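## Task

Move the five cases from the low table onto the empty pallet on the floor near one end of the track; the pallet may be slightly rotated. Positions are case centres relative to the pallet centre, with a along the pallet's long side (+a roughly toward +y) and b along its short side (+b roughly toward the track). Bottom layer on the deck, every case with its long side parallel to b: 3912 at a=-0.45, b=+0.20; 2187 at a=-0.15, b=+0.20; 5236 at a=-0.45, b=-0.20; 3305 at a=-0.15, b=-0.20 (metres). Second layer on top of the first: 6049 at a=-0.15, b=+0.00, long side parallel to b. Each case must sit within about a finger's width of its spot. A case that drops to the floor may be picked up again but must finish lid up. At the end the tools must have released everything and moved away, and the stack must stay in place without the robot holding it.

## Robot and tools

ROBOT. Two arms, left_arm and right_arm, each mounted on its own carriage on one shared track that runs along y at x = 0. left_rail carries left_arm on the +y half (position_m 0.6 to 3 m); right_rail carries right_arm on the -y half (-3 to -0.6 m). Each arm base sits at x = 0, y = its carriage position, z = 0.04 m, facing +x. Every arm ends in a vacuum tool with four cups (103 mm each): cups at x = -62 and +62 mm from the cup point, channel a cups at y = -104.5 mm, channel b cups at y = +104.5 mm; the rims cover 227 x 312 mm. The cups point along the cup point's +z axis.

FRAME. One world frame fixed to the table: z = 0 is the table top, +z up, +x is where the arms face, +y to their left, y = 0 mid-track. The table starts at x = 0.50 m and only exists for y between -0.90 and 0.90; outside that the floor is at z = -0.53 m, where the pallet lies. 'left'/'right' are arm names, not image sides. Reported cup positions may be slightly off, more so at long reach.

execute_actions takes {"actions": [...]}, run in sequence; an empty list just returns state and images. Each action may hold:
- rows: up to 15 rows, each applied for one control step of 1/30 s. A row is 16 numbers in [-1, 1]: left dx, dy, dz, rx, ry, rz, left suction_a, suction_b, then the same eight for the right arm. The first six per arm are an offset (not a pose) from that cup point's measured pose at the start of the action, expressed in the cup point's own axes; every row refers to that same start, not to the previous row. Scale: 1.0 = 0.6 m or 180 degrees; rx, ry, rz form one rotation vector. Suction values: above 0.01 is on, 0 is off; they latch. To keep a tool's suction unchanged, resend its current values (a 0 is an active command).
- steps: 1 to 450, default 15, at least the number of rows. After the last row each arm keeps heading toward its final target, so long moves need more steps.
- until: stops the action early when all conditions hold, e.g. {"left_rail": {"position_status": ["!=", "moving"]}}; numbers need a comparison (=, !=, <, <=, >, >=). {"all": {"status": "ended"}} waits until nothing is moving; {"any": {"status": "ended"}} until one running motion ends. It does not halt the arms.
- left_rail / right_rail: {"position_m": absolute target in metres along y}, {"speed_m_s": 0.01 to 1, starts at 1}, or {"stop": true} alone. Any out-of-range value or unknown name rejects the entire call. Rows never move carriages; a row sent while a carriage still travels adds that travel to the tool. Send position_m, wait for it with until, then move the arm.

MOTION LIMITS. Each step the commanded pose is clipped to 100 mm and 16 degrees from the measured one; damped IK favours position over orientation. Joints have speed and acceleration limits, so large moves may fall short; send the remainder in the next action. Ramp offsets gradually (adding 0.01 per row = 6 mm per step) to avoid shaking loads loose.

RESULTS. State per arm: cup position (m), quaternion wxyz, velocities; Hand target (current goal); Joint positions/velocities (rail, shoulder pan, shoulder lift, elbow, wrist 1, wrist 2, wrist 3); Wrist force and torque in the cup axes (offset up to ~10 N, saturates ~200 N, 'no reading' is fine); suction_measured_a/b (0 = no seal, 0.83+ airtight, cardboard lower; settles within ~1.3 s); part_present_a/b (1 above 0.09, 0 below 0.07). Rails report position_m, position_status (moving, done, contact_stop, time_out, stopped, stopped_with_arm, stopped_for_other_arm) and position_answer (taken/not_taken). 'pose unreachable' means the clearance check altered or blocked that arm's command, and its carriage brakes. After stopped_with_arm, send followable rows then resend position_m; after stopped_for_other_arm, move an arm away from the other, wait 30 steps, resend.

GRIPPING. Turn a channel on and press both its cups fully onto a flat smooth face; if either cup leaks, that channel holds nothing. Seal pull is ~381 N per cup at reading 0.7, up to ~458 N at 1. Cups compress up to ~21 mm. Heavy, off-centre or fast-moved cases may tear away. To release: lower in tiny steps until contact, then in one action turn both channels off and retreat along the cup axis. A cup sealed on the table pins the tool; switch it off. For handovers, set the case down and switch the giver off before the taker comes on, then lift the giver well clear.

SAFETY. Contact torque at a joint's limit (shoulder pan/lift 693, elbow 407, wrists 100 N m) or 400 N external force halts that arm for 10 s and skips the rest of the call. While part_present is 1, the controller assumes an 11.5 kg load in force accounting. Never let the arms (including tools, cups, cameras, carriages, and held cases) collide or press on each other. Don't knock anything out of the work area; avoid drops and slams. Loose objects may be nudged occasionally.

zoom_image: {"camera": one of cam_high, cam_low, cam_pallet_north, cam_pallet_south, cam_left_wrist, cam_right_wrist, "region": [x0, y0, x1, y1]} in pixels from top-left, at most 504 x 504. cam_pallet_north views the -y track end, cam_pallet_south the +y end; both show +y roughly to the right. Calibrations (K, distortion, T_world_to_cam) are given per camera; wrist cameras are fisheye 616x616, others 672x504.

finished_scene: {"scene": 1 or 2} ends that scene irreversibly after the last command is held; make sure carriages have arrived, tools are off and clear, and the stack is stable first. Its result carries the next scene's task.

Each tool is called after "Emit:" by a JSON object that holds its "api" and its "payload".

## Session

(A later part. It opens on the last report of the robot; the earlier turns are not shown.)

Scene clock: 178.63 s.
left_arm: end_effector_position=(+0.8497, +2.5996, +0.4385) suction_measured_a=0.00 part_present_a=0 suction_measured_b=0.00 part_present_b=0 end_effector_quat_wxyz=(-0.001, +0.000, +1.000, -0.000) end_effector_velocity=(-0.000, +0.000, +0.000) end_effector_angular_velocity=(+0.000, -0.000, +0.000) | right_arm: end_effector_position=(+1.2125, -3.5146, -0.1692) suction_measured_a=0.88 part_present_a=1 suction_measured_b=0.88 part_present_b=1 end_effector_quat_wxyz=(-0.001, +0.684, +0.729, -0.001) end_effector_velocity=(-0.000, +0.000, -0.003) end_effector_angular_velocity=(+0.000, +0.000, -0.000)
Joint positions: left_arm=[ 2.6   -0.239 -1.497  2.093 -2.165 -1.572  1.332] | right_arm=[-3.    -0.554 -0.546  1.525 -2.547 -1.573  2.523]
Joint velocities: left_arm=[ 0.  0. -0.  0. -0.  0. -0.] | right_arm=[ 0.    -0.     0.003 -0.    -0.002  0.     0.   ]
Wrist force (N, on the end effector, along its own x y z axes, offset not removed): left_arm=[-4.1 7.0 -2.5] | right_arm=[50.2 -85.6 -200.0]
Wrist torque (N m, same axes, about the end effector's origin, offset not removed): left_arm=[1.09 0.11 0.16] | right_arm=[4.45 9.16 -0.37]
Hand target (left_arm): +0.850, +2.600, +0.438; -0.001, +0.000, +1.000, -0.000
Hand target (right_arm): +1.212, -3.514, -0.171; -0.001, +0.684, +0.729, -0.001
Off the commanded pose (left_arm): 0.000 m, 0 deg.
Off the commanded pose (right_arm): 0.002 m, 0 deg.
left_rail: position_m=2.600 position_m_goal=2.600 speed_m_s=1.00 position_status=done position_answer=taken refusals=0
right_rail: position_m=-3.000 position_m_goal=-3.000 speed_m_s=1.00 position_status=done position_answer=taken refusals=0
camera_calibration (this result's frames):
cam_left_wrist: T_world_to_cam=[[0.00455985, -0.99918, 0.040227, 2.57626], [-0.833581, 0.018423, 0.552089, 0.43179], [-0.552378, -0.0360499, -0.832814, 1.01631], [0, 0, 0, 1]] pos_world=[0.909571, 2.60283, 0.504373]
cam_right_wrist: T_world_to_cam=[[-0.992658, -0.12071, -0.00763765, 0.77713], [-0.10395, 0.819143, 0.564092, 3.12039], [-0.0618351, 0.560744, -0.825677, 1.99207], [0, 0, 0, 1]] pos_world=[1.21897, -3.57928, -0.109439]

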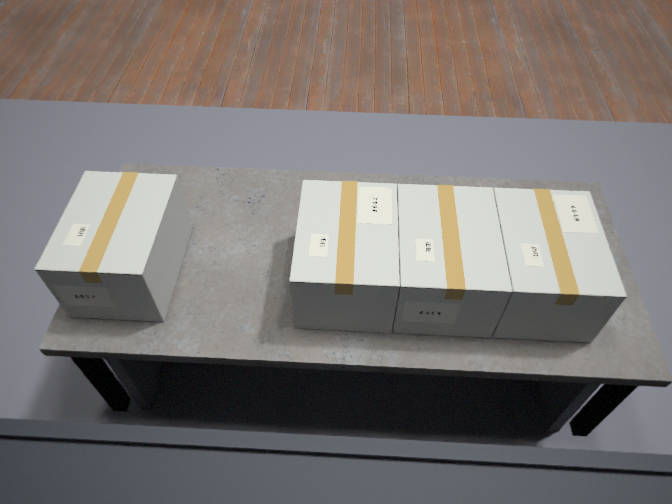

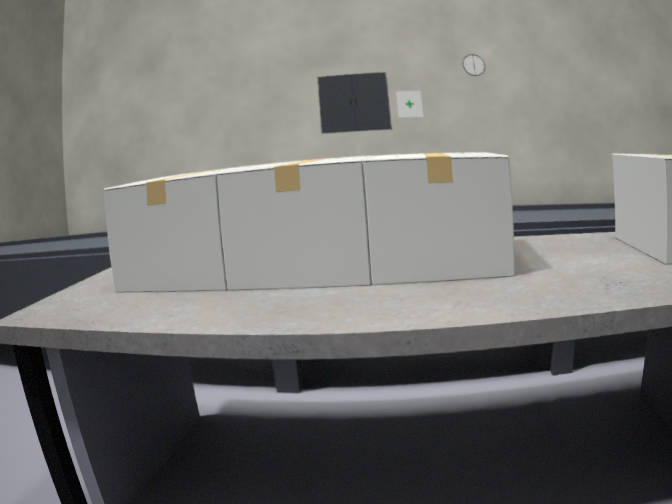

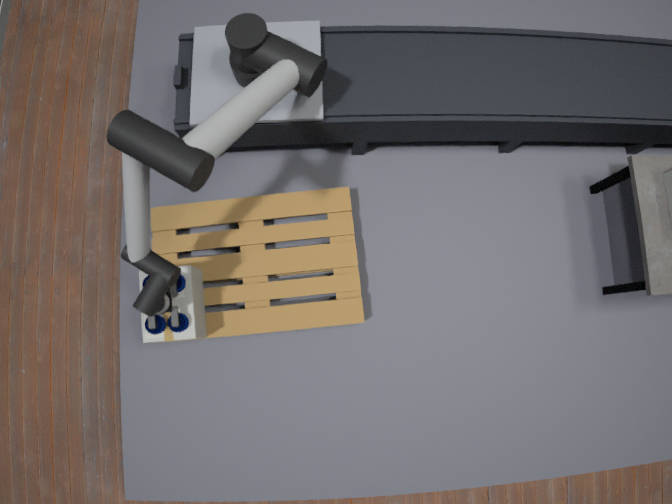

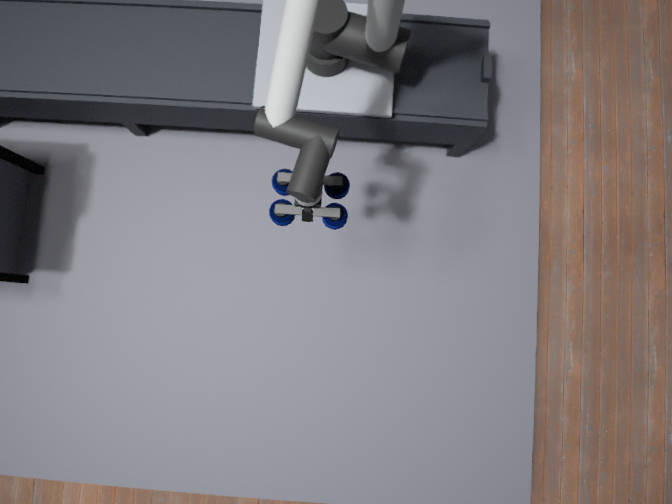

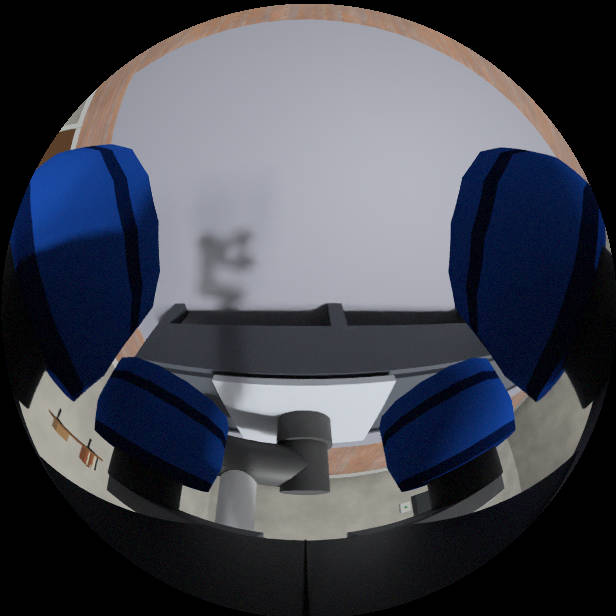

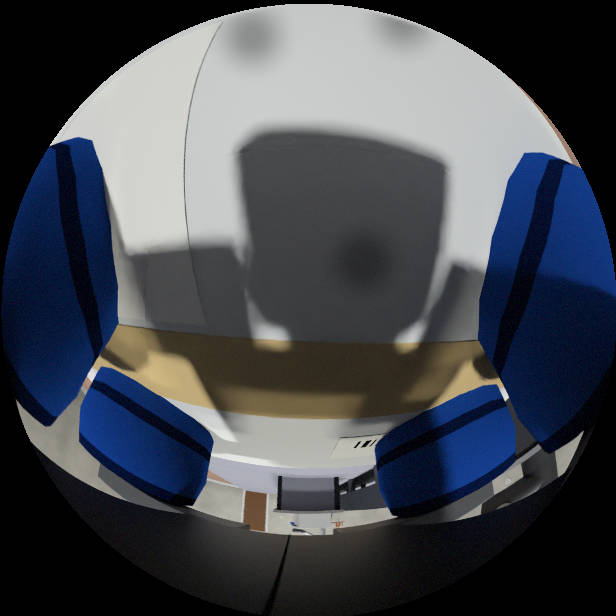

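Emit:
{"api": "execute_actions", "payload": {"actions": [{"rows":[[0,0,0,0,0,0,0,0,0,0,-0.005,0,0,0,0,0],[0,0,0,0,0,0,0,0,0,0,-0.01,0,0,0,0,0],[0,0,0,0,0,0,0,0,0,0,-0.015,0,0,0,0,0],[0,0,0,0,0,0,0,0,0,0,-0.02,0,0,0,0,0],[0,0,0,0,0,0,0,0,0,0,-0.025,0,0,0,0,0],[0,0,0,0,0,0,0,0,0,0,-0.03,0,0,0,0,0],[0,0,0,0,0,0,0,0,0,0,-0.035,0,0,0,0,0],[0,0,0,0,0,0,0,0,0,0,-0.04,0,0,0,0,0],[0,0,0,0,0,0,0,0,0,0,-0.05,0,0,0,0,0],[0,0,0,0,0,0,0,0,0,0,-0.07,0,0,0,0,0],[0,0,0,0,0,0,0,0,0,0,-0.1,0,0,0,0,0],[0,0,0,0,0,0,0,0,0,0,-0.15,0,0,0,0,0]],"steps":18},{"right_rail":{"position_m":-0.6},"rows":[[0,0,0,0,0,0,0,0,0.965,-0.28,-0.87,0,0,0,0,0]],"steps":45},{"rows":[[0,0,0,0,0,0,0,0,0.965,-0.28,0,0,0,-0.0205,0,0]],"steps":60,"until":{"right_rail":{"position_status":["!=","moving"]}}}]}}

Emit:
{"api": "zoom_image", "payload": {"camera": "cam_pallet_north", "region": [120, 190, 300, 360]}}

Scene clock: 194.73 s.
left_arm: end_effector_position=(+0.8497, +2.5996, +0.4385) suction_measured_a=0.00 part_present_a=0 suction_measured_b=0.00 part_present_b=0 end_effector_quat_wxyz=(-0.001, +0.000, +1.000, -0.000) end_effector_velocity=(-0.000, +0.000, +0.000) end_effector_angular_velocity=(-0.000, -0.000, +0.000) | right_arm: end_effector_position=(+1.2136, -3.5133, -0.1672) suction_measured_a=0.88 part_present_a=1 suction_measured_b=0.88 part_present_b=1 end_effector_quat_wxyz=(+0.000, +0.684, +0.729, -0.001) end_effector_velocity=(-0.000, +0.000, -0.000) end_effector_angular_velocity=(+0.000, -0.000, +0.000)
Joint positions: left_arm=[ 2.6   -0.239 -1.497  2.093 -2.165 -1.572  1.332] | right_arm=[-2.998 -0.554 -0.547  1.524 -2.548 -1.573  2.523]
Joint velocities: left_arm=[ 0.  0. -0.  0. -0.  0. -0.] | right_arm=[ 0. -0.  0.  0. -0.  0. -0.]
Wrist force (N, on the end effector, along its own x y z axes, offset not removed): left_arm=[0.7 -1.0 1.0] | right_arm=[-6.4 -4.4 -39.3]
Wrist torque (N m, same axes, about the end effector's origin, offset not removed): left_arm=[-0.08 -0.45 0.03] | right_arm=[-0.50 2.65 0.09]
Hand target (left_arm): +0.850, +2.600, +0.438; -0.001, +0.000, +1.000, -0.000
Hand target (right_arm): +1.213, -3.513, -0.168; +0.000, +0.684, +0.729, -0.001
Off the commanded pose (left_arm): 0.000 m, 0 deg.
Off the commanded pose (right_arm): 0.603 m, 4 deg.
FORCE FAULT: contact force on the right arm reached its limit, and that arm stopped for 10 seconds. The contact can be on any part of that arm, not only on its tool. That arm ran no command of this call. That arm holds still and accepts commands again. Move the arm away from the contact; if what it grips holds it there, let go first. Pushing or pulling that hard again can fault the arm again.
left_rail: position_m=2.600 position_m_goal=2.600 speed_m_s=1.00 position_status=done position_answer=taken refusals=0
right_rail: position_m=-2.998 position_m_goal=-2.998 speed_m_s=1.00 position_status=stopped_with_arm position_answer=taken refusals=0
camera_calibration (this result's frames):
cam_left_wrist: T_world_to_cam=[[0.00456003, -0.99918, 0.0402273, 2.57626], [-0.833581, 0.018423, 0.552089, 0.43179], [-0.552378, -0.0360503, -0.832814, 1.01631], [0, 0, 0, 1]] pos_world=[0.909571, 2.60283, 0.504373]
cam_right_wrist: T_world_to_cam=[[-0.992638, -0.120746, -0.00946683, 0.777928], [-0.105092, 0.819816, 0.562901, 3.12176], [-0.0602071, 0.559752, -0.82647, 1.98749], [0, 0, 0, 1]] pos_world=[1.21993, -3.57783, -0.107279]

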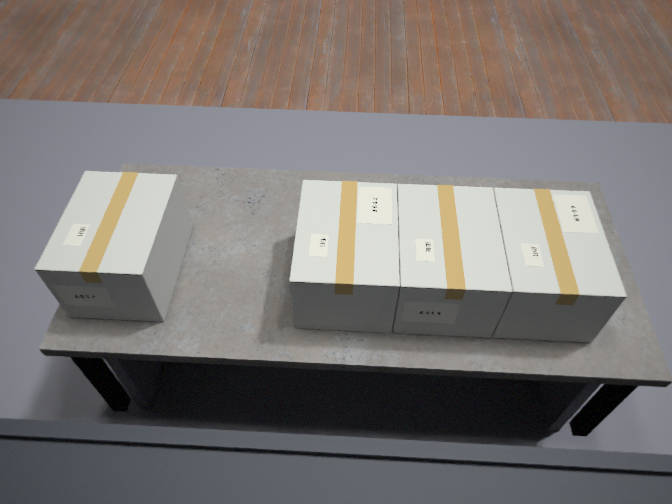

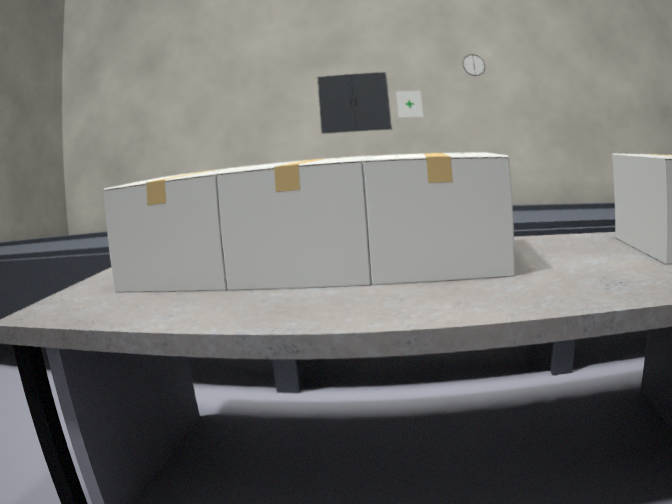

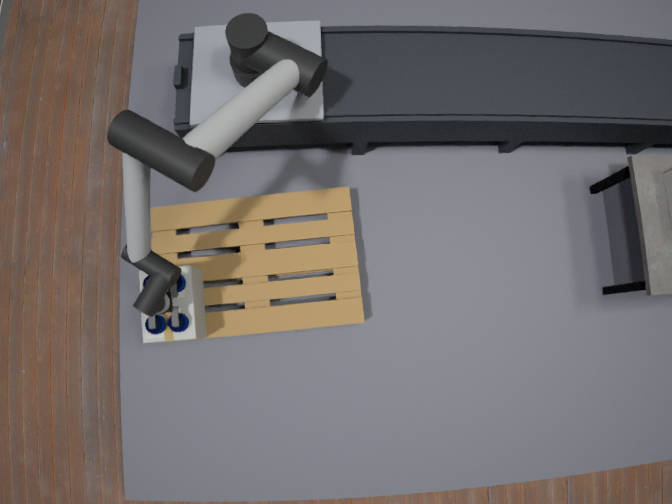

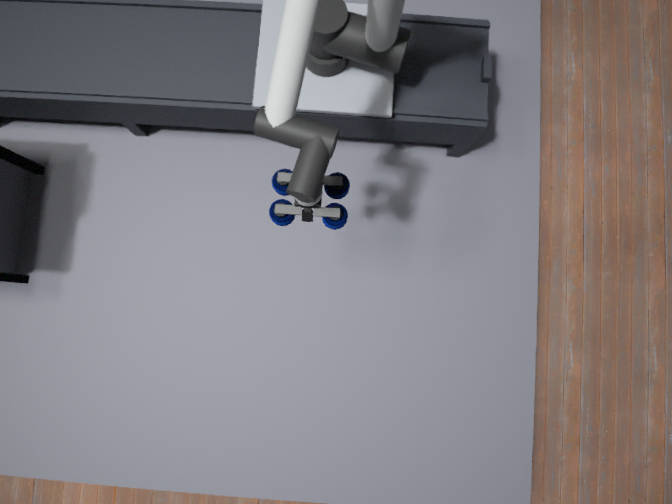

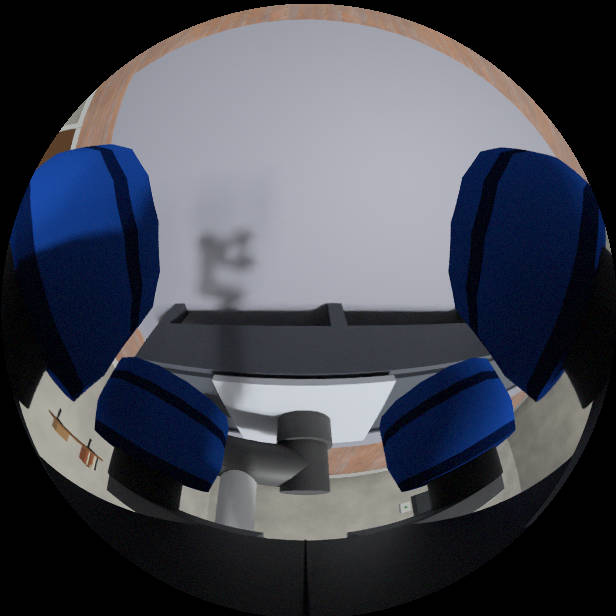

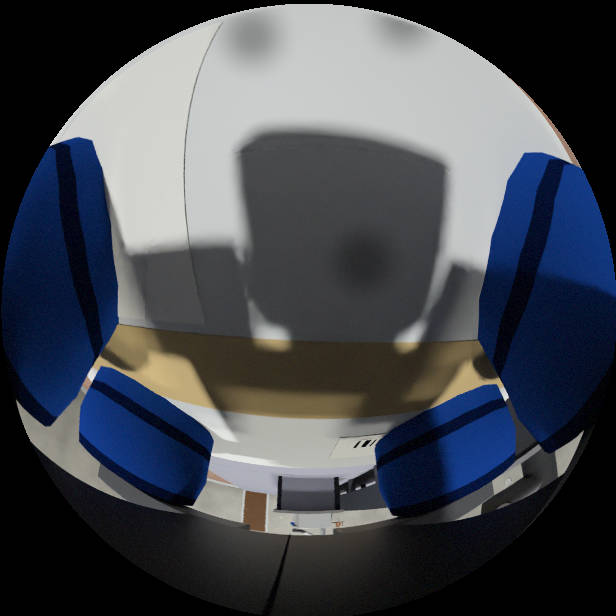

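Region (120, 190, 300, 360) of cam_pallet_north's 672x504 image, scaled by 2.800, with more detail than that image has.

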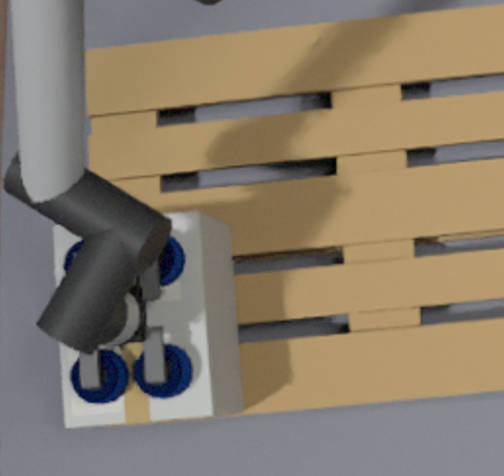

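Emit:
{"api": "execute_actions", "payload": {"actions": [{"rows":[[0,0,0,0,0,0,0,0,0,0,-0.005,0,0,0,0,0],[0,0,0,0,0,0,0,0,0,0,-0.01,0,0,0,0,0],[0,0,0,0,0,0,0,0,0,0,-0.015,0,0,0,0,0],[0,0,0,0,0,0,0,0,0,0,-0.02,0,0,0,0,0],[0,0,0,0,0,0,0,0,0,0,-0.025,0,0,0,0,0],[0,0,0,0,0,0,0,0,0,0,-0.03,0,0,0,0,0],[0,0,0,0,0,0,0,0,0,0,-0.035,0,0,0,0,0],[0,0,0,0,0,0,0,0,0,0,-0.04,0,0,0,0,0],[0,0,0,0,0,0,0,0,0,0,-0.05,0,0,0,0,0],[0,0,0,0,0,0,0,0,0,0,-0.07,0,0,0,0,0],[0,0,0,0,0,0,0,0,0,0,-0.1,0,0,0,0,0],[0,0,0,0,0,0,0,0,0,0,-0.15,0,0,0,0,0]],"steps":18},{"right_rail":{"position_m":-0.6},"rows":[[0,0,0,0,0,0,0,0,0.965,-0.28,-0.87,0,0,0,0,0]],"steps":45},{"rows":[[0,0,0,0,0,0,0,0,0.965,-0.28,0,0,0,-0.0205,0,0]],"steps":60,"until":{"right_rail":{"position_status":["!=","moving"]}}}]}}

Emit:
{"api": "zoom_image", "payload": {"camera": "cam_pallet_north", "region": [120, 190, 300, 360]}}

Scene clock: 208.70 s.
left_arm: end_effector_position=(+0.8497, +2.5996, +0.4385) suction_measured_a=0.00 part_present_a=0 suction_measured_b=0.00 part_present_b=0 end_effector_quat_wxyz=(-0.001, +0.000, +1.000, -0.000) end_effector_velocity=(-0.000, -0.000, +0.000) end_effector_angular_velocity=(-0.000, -0.000, +0.000) | right_arm: end_effector_position=(+0.8057, +0.0156, +0.4297) suction_measured_a=0.00 part_present_a=0 suction_measured_b=0.00 part_present_b=0 end_effector_quat_wxyz=(+0.002, +0.660, +0.751, -0.002) end_effector_velocity=(+0.000, +0.001, +0.000) end_effector_angular_velocity=(-0.001, -0.000, -0.001)
Joint positions: left_arm=[ 2.6   -0.239 -1.497  2.093 -2.165 -1.572  1.332] | right_arm=[-0.6    0.454 -1.312  1.879 -2.136 -1.576  3.467]
Joint velocities: left_arm=[ 0. -0. -0. -0. -0. -0. -0.] | right_arm=[ 0.     0.001  0.001 -0.001  0.001 -0.001  0.002]
Wrist force (N, on the end effector, along its own x y z axes, offset not removed): left_arm=[1.5 2.6 5.0] | right_arm=[-1.6 1.4 0.4]
Wrist torque (N m, same axes, about the end effector's origin, offset not removed): left_arm=[0.55 -0.63 0.02] | right_arm=[0.46 0.86 0.03]
Hand target (left_arm): +0.850, +2.600, +0.438; -0.001, +0.000, +1.000, -0.000
Hand target (right_arm): +0.806, +0.016, +0.430; +0.002, +0.660, +0.751, -0.002
Off the commanded pose (left_arm): 0.000 m, 0 deg.
Off the commanded pose (right_arm): 0.001 m, 0 deg.
left_rail: position_m=2.600 position_m_goal=2.600 speed_m_s=1.00 position_status=done position_answer=taken refusals=0
right_rail: position_m=-0.600 position_m_goal=-0.600 speed_m_s=1.00 position_status=done position_answer=taken refusals=0
camera_calibration (this result's frames):
cam_left_wrist: T_world_to_cam=[[0.00456002, -0.99918, 0.040227, 2.57626], [-0.833581, 0.0184229, 0.552089, 0.431791], [-0.552378, -0.03605, -0.832814, 1.01631], [0, 0, 0, 1]] pos_world=[0.909571, 2.60283, 0.504373]
cam_right_wrist: T_world_to_cam=[[-0.982731, -0.184743, -0.0104571, 0.798245], [-0.158868, 0.813417, 0.559566, -0.105276], [-0.0948701, 0.551564, -0.82872, 0.509921], [0, 0, 0, 1]] pos_world=[0.816112, -0.0481502, 0.489838]

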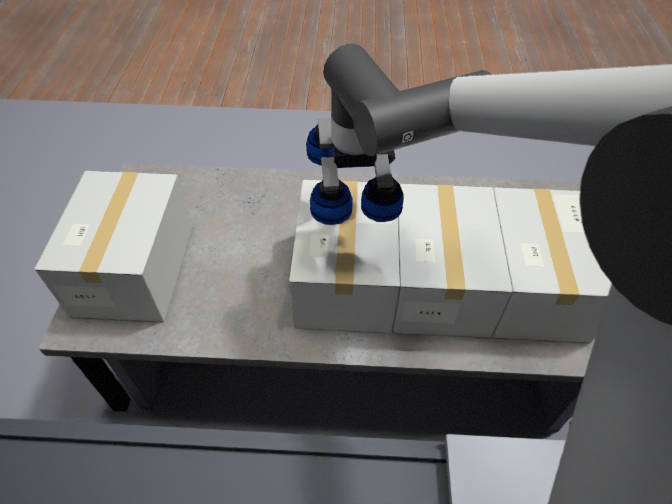

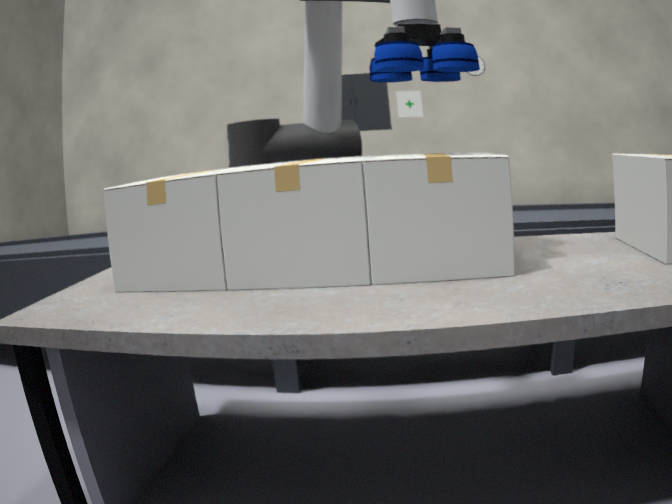

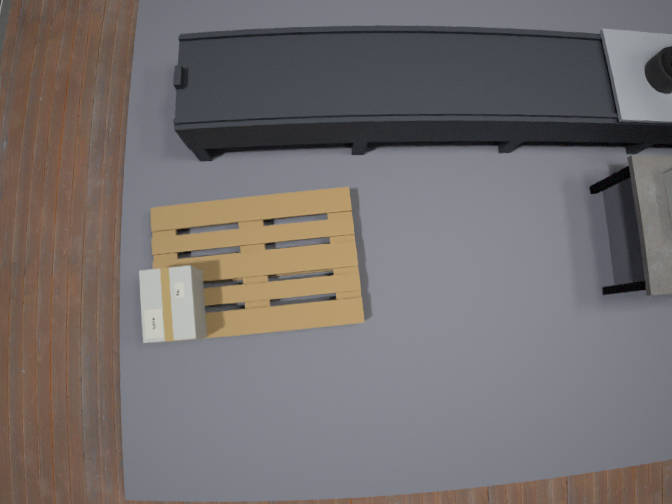

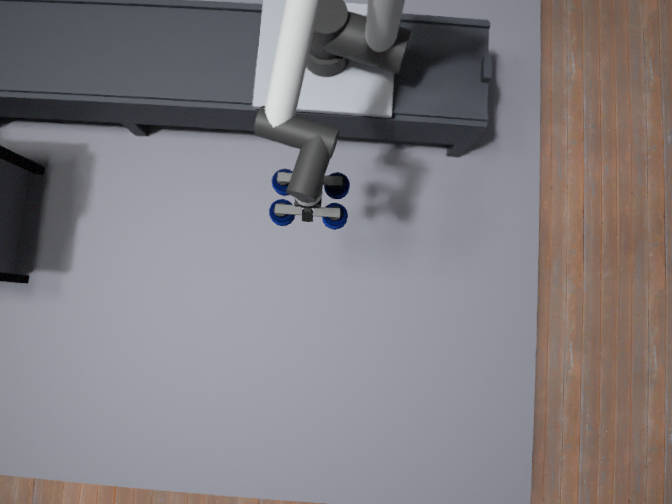

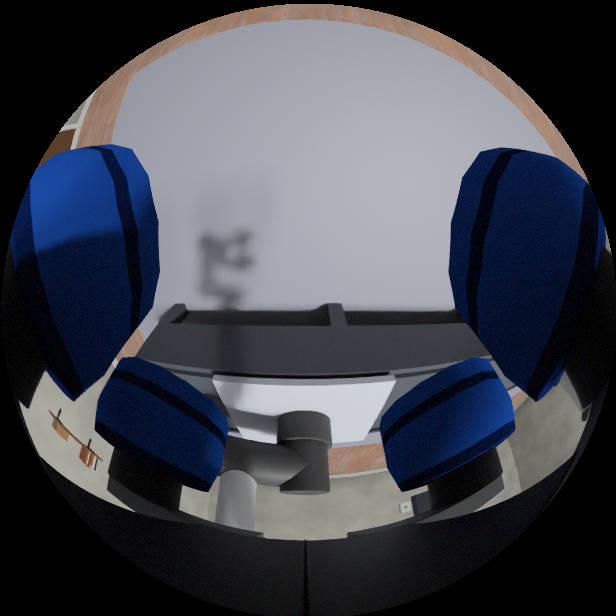

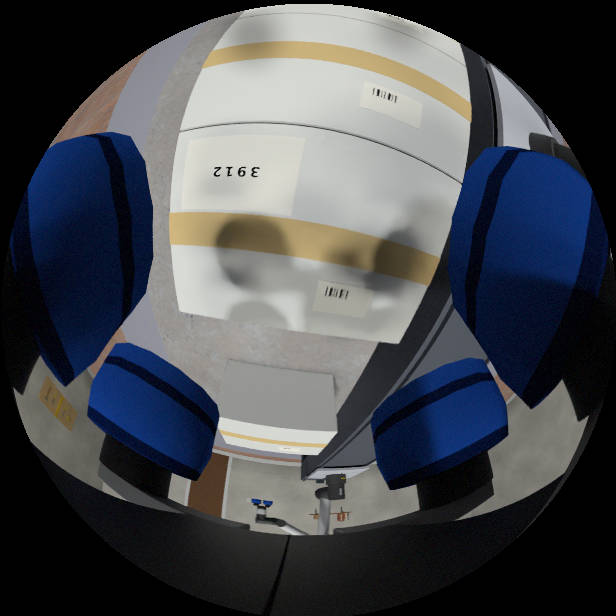

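Region (120, 190, 300, 360) of cam_pallet_north's 672x504 image, scaled by 2.800, with more detail than that image has.

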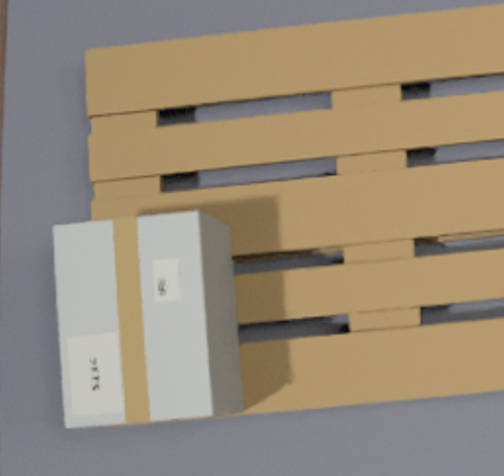

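Emit:
{"api": "execute_actions", "payload": {"actions": [{"rows":[[0,0,0,0,0,0,0,0,0,0,-0.012,0,0,0.041,0,0]],"steps":15}]}}

Emit:
{"api": "zoom_image", "payload": {"camera": "cam_right_wrist", "region": [140, 100, 480, 350]}}

Scene clock: 215.87 s.
left_arm: end_effector_position=(+0.8497, +2.5996, +0.4385) suction_measured_a=0.00 part_present_a=0 suction_measured_b=0.00 part_present_b=0 end_effector_quat_wxyz=(-0.001, +0.000, +1.000, -0.000) end_effector_velocity=(+0.000, -0.000, -0.000) end_effector_angular_velocity=(+0.000, +0.000, -0.000) | right_arm: end_effector_position=(+0.8058, +0.0156, +0.4368) suction_measured_a=0.00 part_present_a=0 suction_measured_b=0.00 part_present_b=0 end_effector_quat_wxyz=(+0.002, +0.707, +0.707, -0.002) end_effector_velocity=(+0.000, -0.000, +0.001) end_effector_angular_velocity=(-0.001, -0.001, -0.013)
Joint positions: left_arm=[ 2.6   -0.239 -1.497  2.093 -2.165 -1.572  1.332] | right_arm=[-0.6    0.454 -1.317  1.874 -2.126 -1.576  3.595]
Joint velocities: left_arm=[ 0. -0.  0. -0. -0.  0. -0.] | right_arm=[ 0.     0.    -0.    -0.001  0.001 -0.001  0.013]
Wrist force (N, on the end effector, along its own x y z axes, offset not removed): left_arm=[-2.5 3.8 2.9] | right_arm=[-4.0 5.1 1.6]
Wrist torque (N m, same axes, about the end effector's origin, offset not removed): left_arm=[0.95 0.09 0.22] | right_arm=[0.77 1.08 -0.18]
Hand target (left_arm): +0.850, +2.600, +0.438; -0.001, +0.000, +1.000, -0.000
Hand target (right_arm): +0.806, +0.016, +0.437; +0.002, +0.707, +0.707, -0.002
Off the commanded pose (left_arm): 0.000 m, 0 deg.
Off the commanded pose (right_arm): 0.000 m, 0 deg.
left_rail: position_m=2.600 position_m_goal=2.600 speed_m_s=1.00 position_status=done position_answer=taken refusals=0
right_rail: position_m=-0.600 position_m_goal=-0.600 speed_m_s=1.00 position_status=done position_answer=taken refusals=0
camera_calibration (this result's frames):
cam_left_wrist: T_world_to_cam=[[0.0045601, -0.99918, 0.0402271, 2.57626], [-0.833581, 0.0184228, 0.552089, 0.431791], [-0.552378, -0.0360501, -0.832814, 1.01631], [0, 0, 0, 1]] pos_world=[0.909571, 2.60283, 0.504373]
cam_right_wrist: T_world_to_cam=[[-0.998252, -0.0580558, -0.0111069, 0.809157], [-0.0543193, 0.826929, 0.559677, -0.193737], [-0.0233079, 0.559302, -0.828636, 0.458011], [0, 0, 0, 1]] pos_world=[0.807894, -0.0489835, 0.496942]

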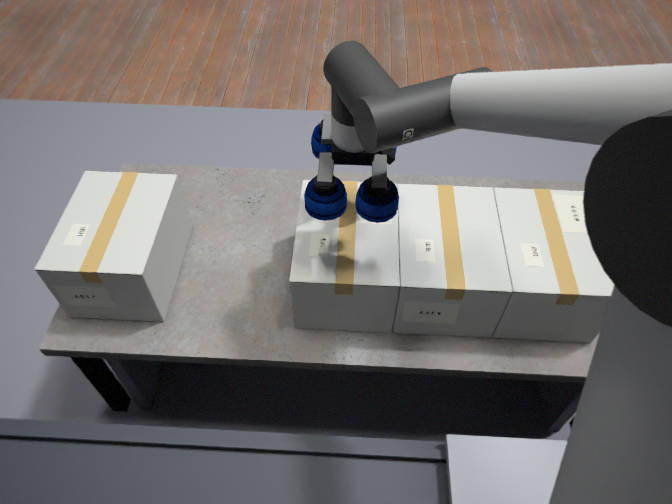

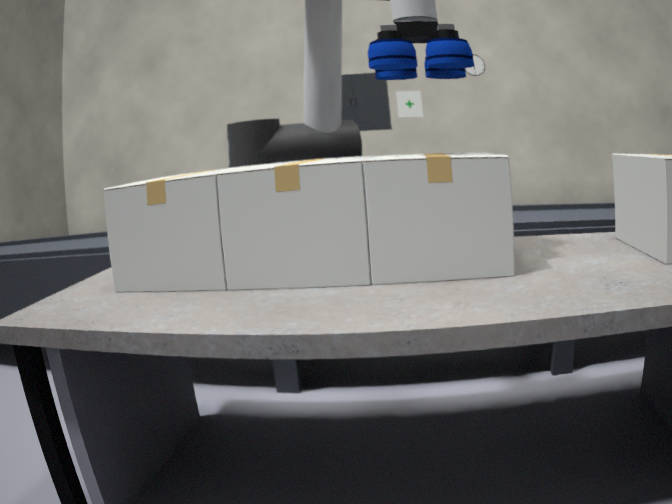

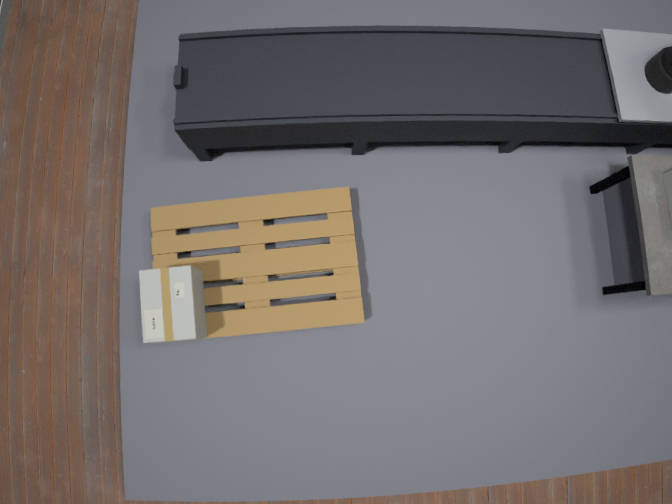

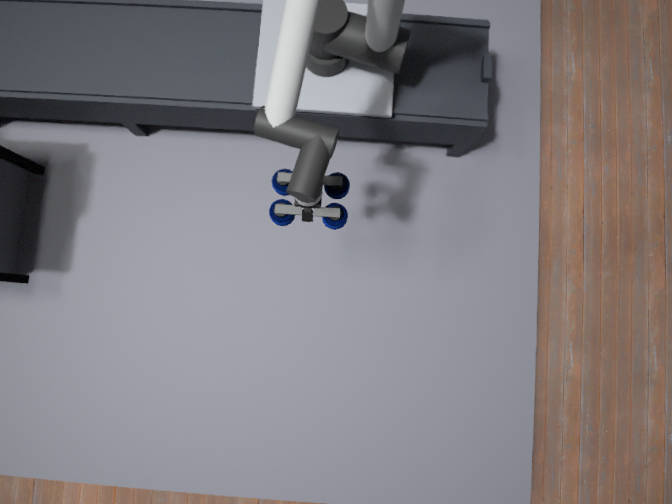

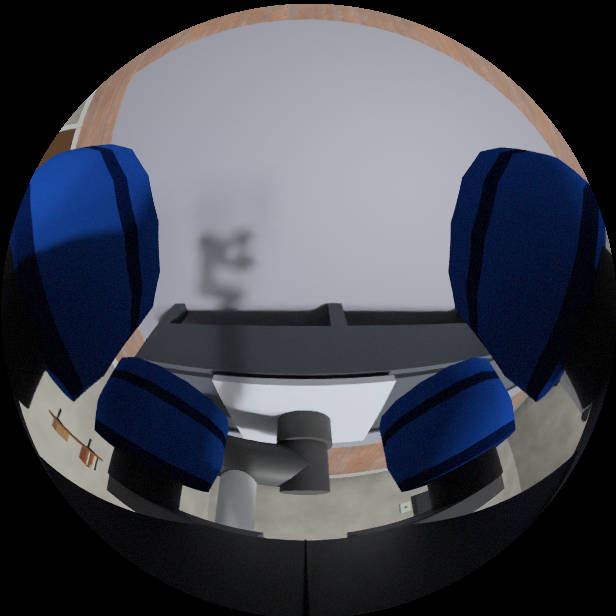

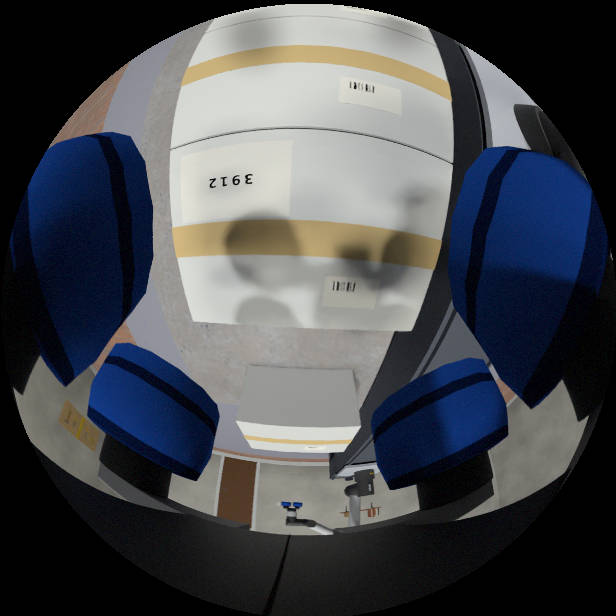

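Region (140, 100, 480, 350) of cam_right_wrist's 616x616 image, scaled by 1.482, with more detail than that image has; it fills the top 371 rows of this view, and the rest is white.

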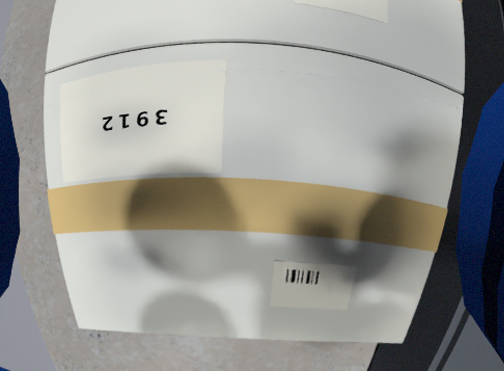

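Emit:
{"api": "execute_actions", "payload": {"actions": [{"rows":[[0,0,0,0,0,0,0,0,0.005,0,0.03,0,0,0,0,0],[0,0,0,0,0,0,0,0,0.01,-0.004,0.08,0,0,0,0,0],[0,0,0,0,0,0,0,0,0.016,-0.007,0.15,0,0,0,0,0],[0,0,0,0,0,0,0,0,0.016,-0.007,0.29,0,0,0,0,0]],"steps":22},{"rows":[[0,0,0,0,0,0,0,0,0,0,0.01,0,0,0,0,0],[0,0,0,0,0,0,0,0,0,0,0.02,0,0,0,0,0],[0,0,0,0,0,0,0,0,0,0,0.03,0,0,0,0,0],[0,0,0,0,0,0,0,0,0,0,0.037,0,0,0,0,0],[0,0,0,0,0,0,0,0,0,0,0.043,0,0,0,0,0],[0,0,0,0,0,0,0,0,0,0,0.049,0,0,0,0,0],[0,0,0,0,0,0,0,0,0,0,0.055,0,0,0,0,0],[0,0,0,0,0,0,0,0,0,0,0.06,0,0,0,1,1],[0,0,0,0,0,0,0,0,0,0,0.064,0,0,0,1,1]],"steps":36}]}}

Scene clock: 232.33 s.
left_arm: end_effector_position=(+0.8497, +2.5996, +0.4385) suction_measured_a=0.00 part_present_a=0 suction_measured_b=0.00 part_present_b=0 end_effector_quat_wxyz=(-0.001, +0.000, +1.000, -0.000) end_effector_velocity=(+0.000, -0.000, -0.000) end_effector_angular_velocity=(+0.000, +0.000, +0.000) | right_arm: end_effector_position=(+0.8019, +0.0244, +0.2249) suction_measured_a=0.88 part_present_a=1 suction_measured_b=0.88 part_present_b=1 end_effector_quat_wxyz=(+0.002, +0.707, +0.707, -0.002) end_effector_velocity=(-0.000, -0.000, -0.000) end_effector_angular_velocity=(-0.000, +0.000, -0.000)
Joint positions: left_arm=[ 2.6   -0.239 -1.497  2.093 -2.165 -1.572  1.332] | right_arm=[-0.6    0.464 -1.144  1.994 -2.419 -1.576  3.604]
Joint velocities: left_arm=[ 0. -0.  0. -0.  0. -0. -0.] | right_arm=[ 0.  0.  0.  0. -0. -0.  0.]
Wrist force (N, on the end effector, along its own x y z axes, offset not removed): left_arm=[-2.4 1.5 4.5] | right_arm=[-0.6 -0.8 -23.3]
Wrist torque (N m, same axes, about the end effector's origin, offset not removed): left_arm=[0.33 -0.01 0.24] | right_arm=[-3.72 0.04 -0.04]
Hand target (left_arm): +0.850, +2.600, +0.438; -0.001, +0.000, +1.000, -0.000
Hand target (right_arm): +0.802, +0.024, +0.225; +0.002, +0.707, +0.707, -0.002
Off the commanded pose (left_arm): 0.000 m, 0 deg.
Off the commanded pose (right_arm): 0.000 m, 0 deg.
left_rail: position_m=2.600 position_m_goal=2.600 speed_m_s=1.00 position_status=done position_answer=taken refusals=0
right_rail: position_m=-0.600 position_m_goal=-0.600 speed_m_s=1.00 position_status=done position_answer=taken refusals=0
camera_calibration (this result's frames):
cam_left_wrist: T_world_to_cam=[[0.00456005, -0.99918, 0.0402271, 2.57626], [-0.833581, 0.0184229, 0.552089, 0.431791], [-0.552378, -0.0360501, -0.832814, 1.01631], [0, 0, 0, 1]] pos_world=[0.909571, 2.60283, 0.504373]
cam_right_wrist: T_world_to_cam=[[-0.99825, -0.058072, -0.0111513, 0.803463], [-0.0543598, 0.826983, 0.559593, -0.082593], [-0.0232748, 0.55922, -0.828692, 0.277429], [0, 0, 0, 1]] pos_world=[0.804025, -0.0401821, 0.285081]

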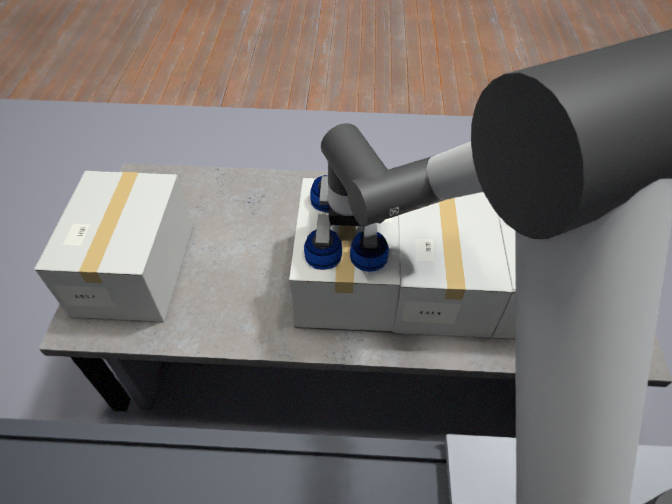

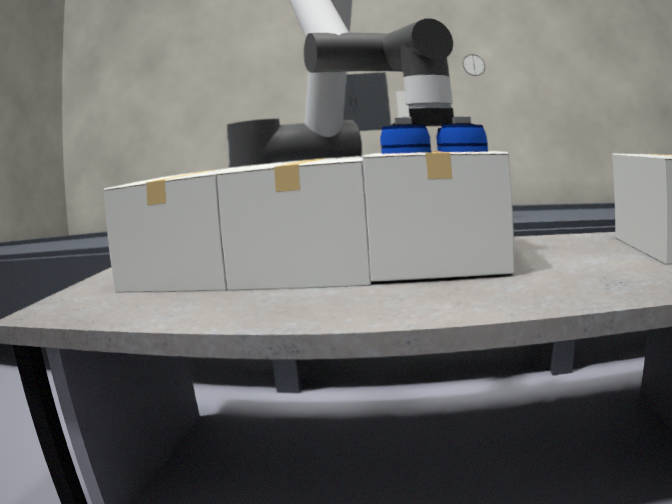

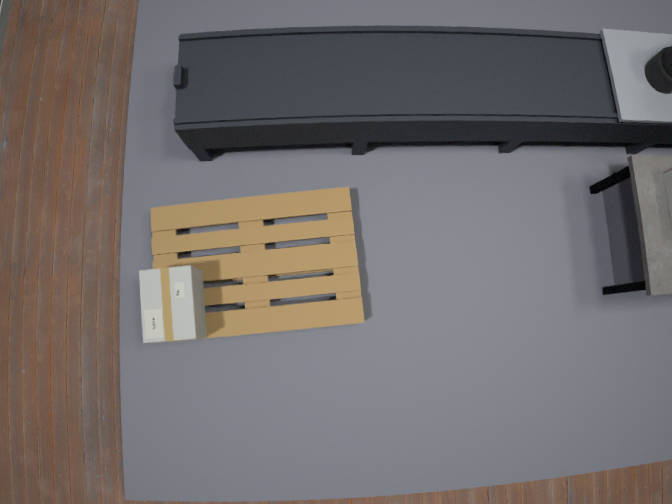

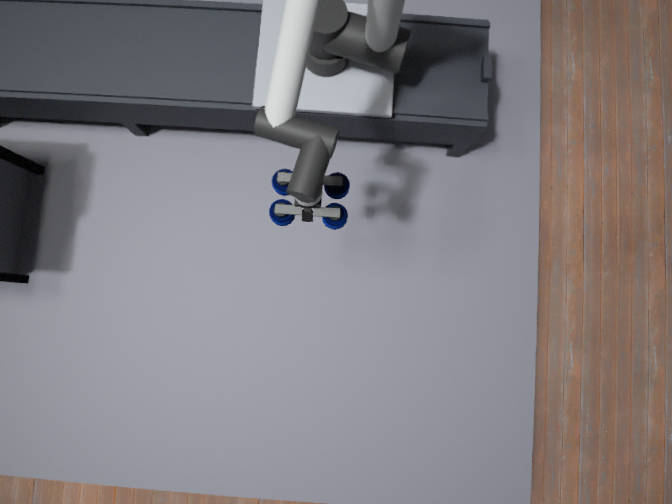

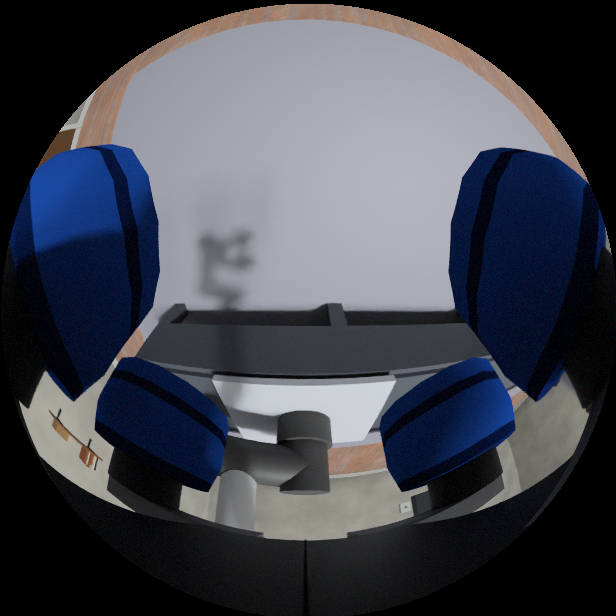

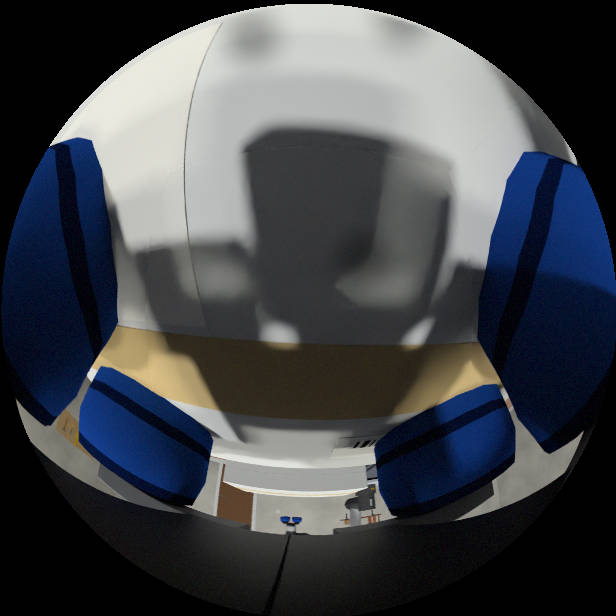

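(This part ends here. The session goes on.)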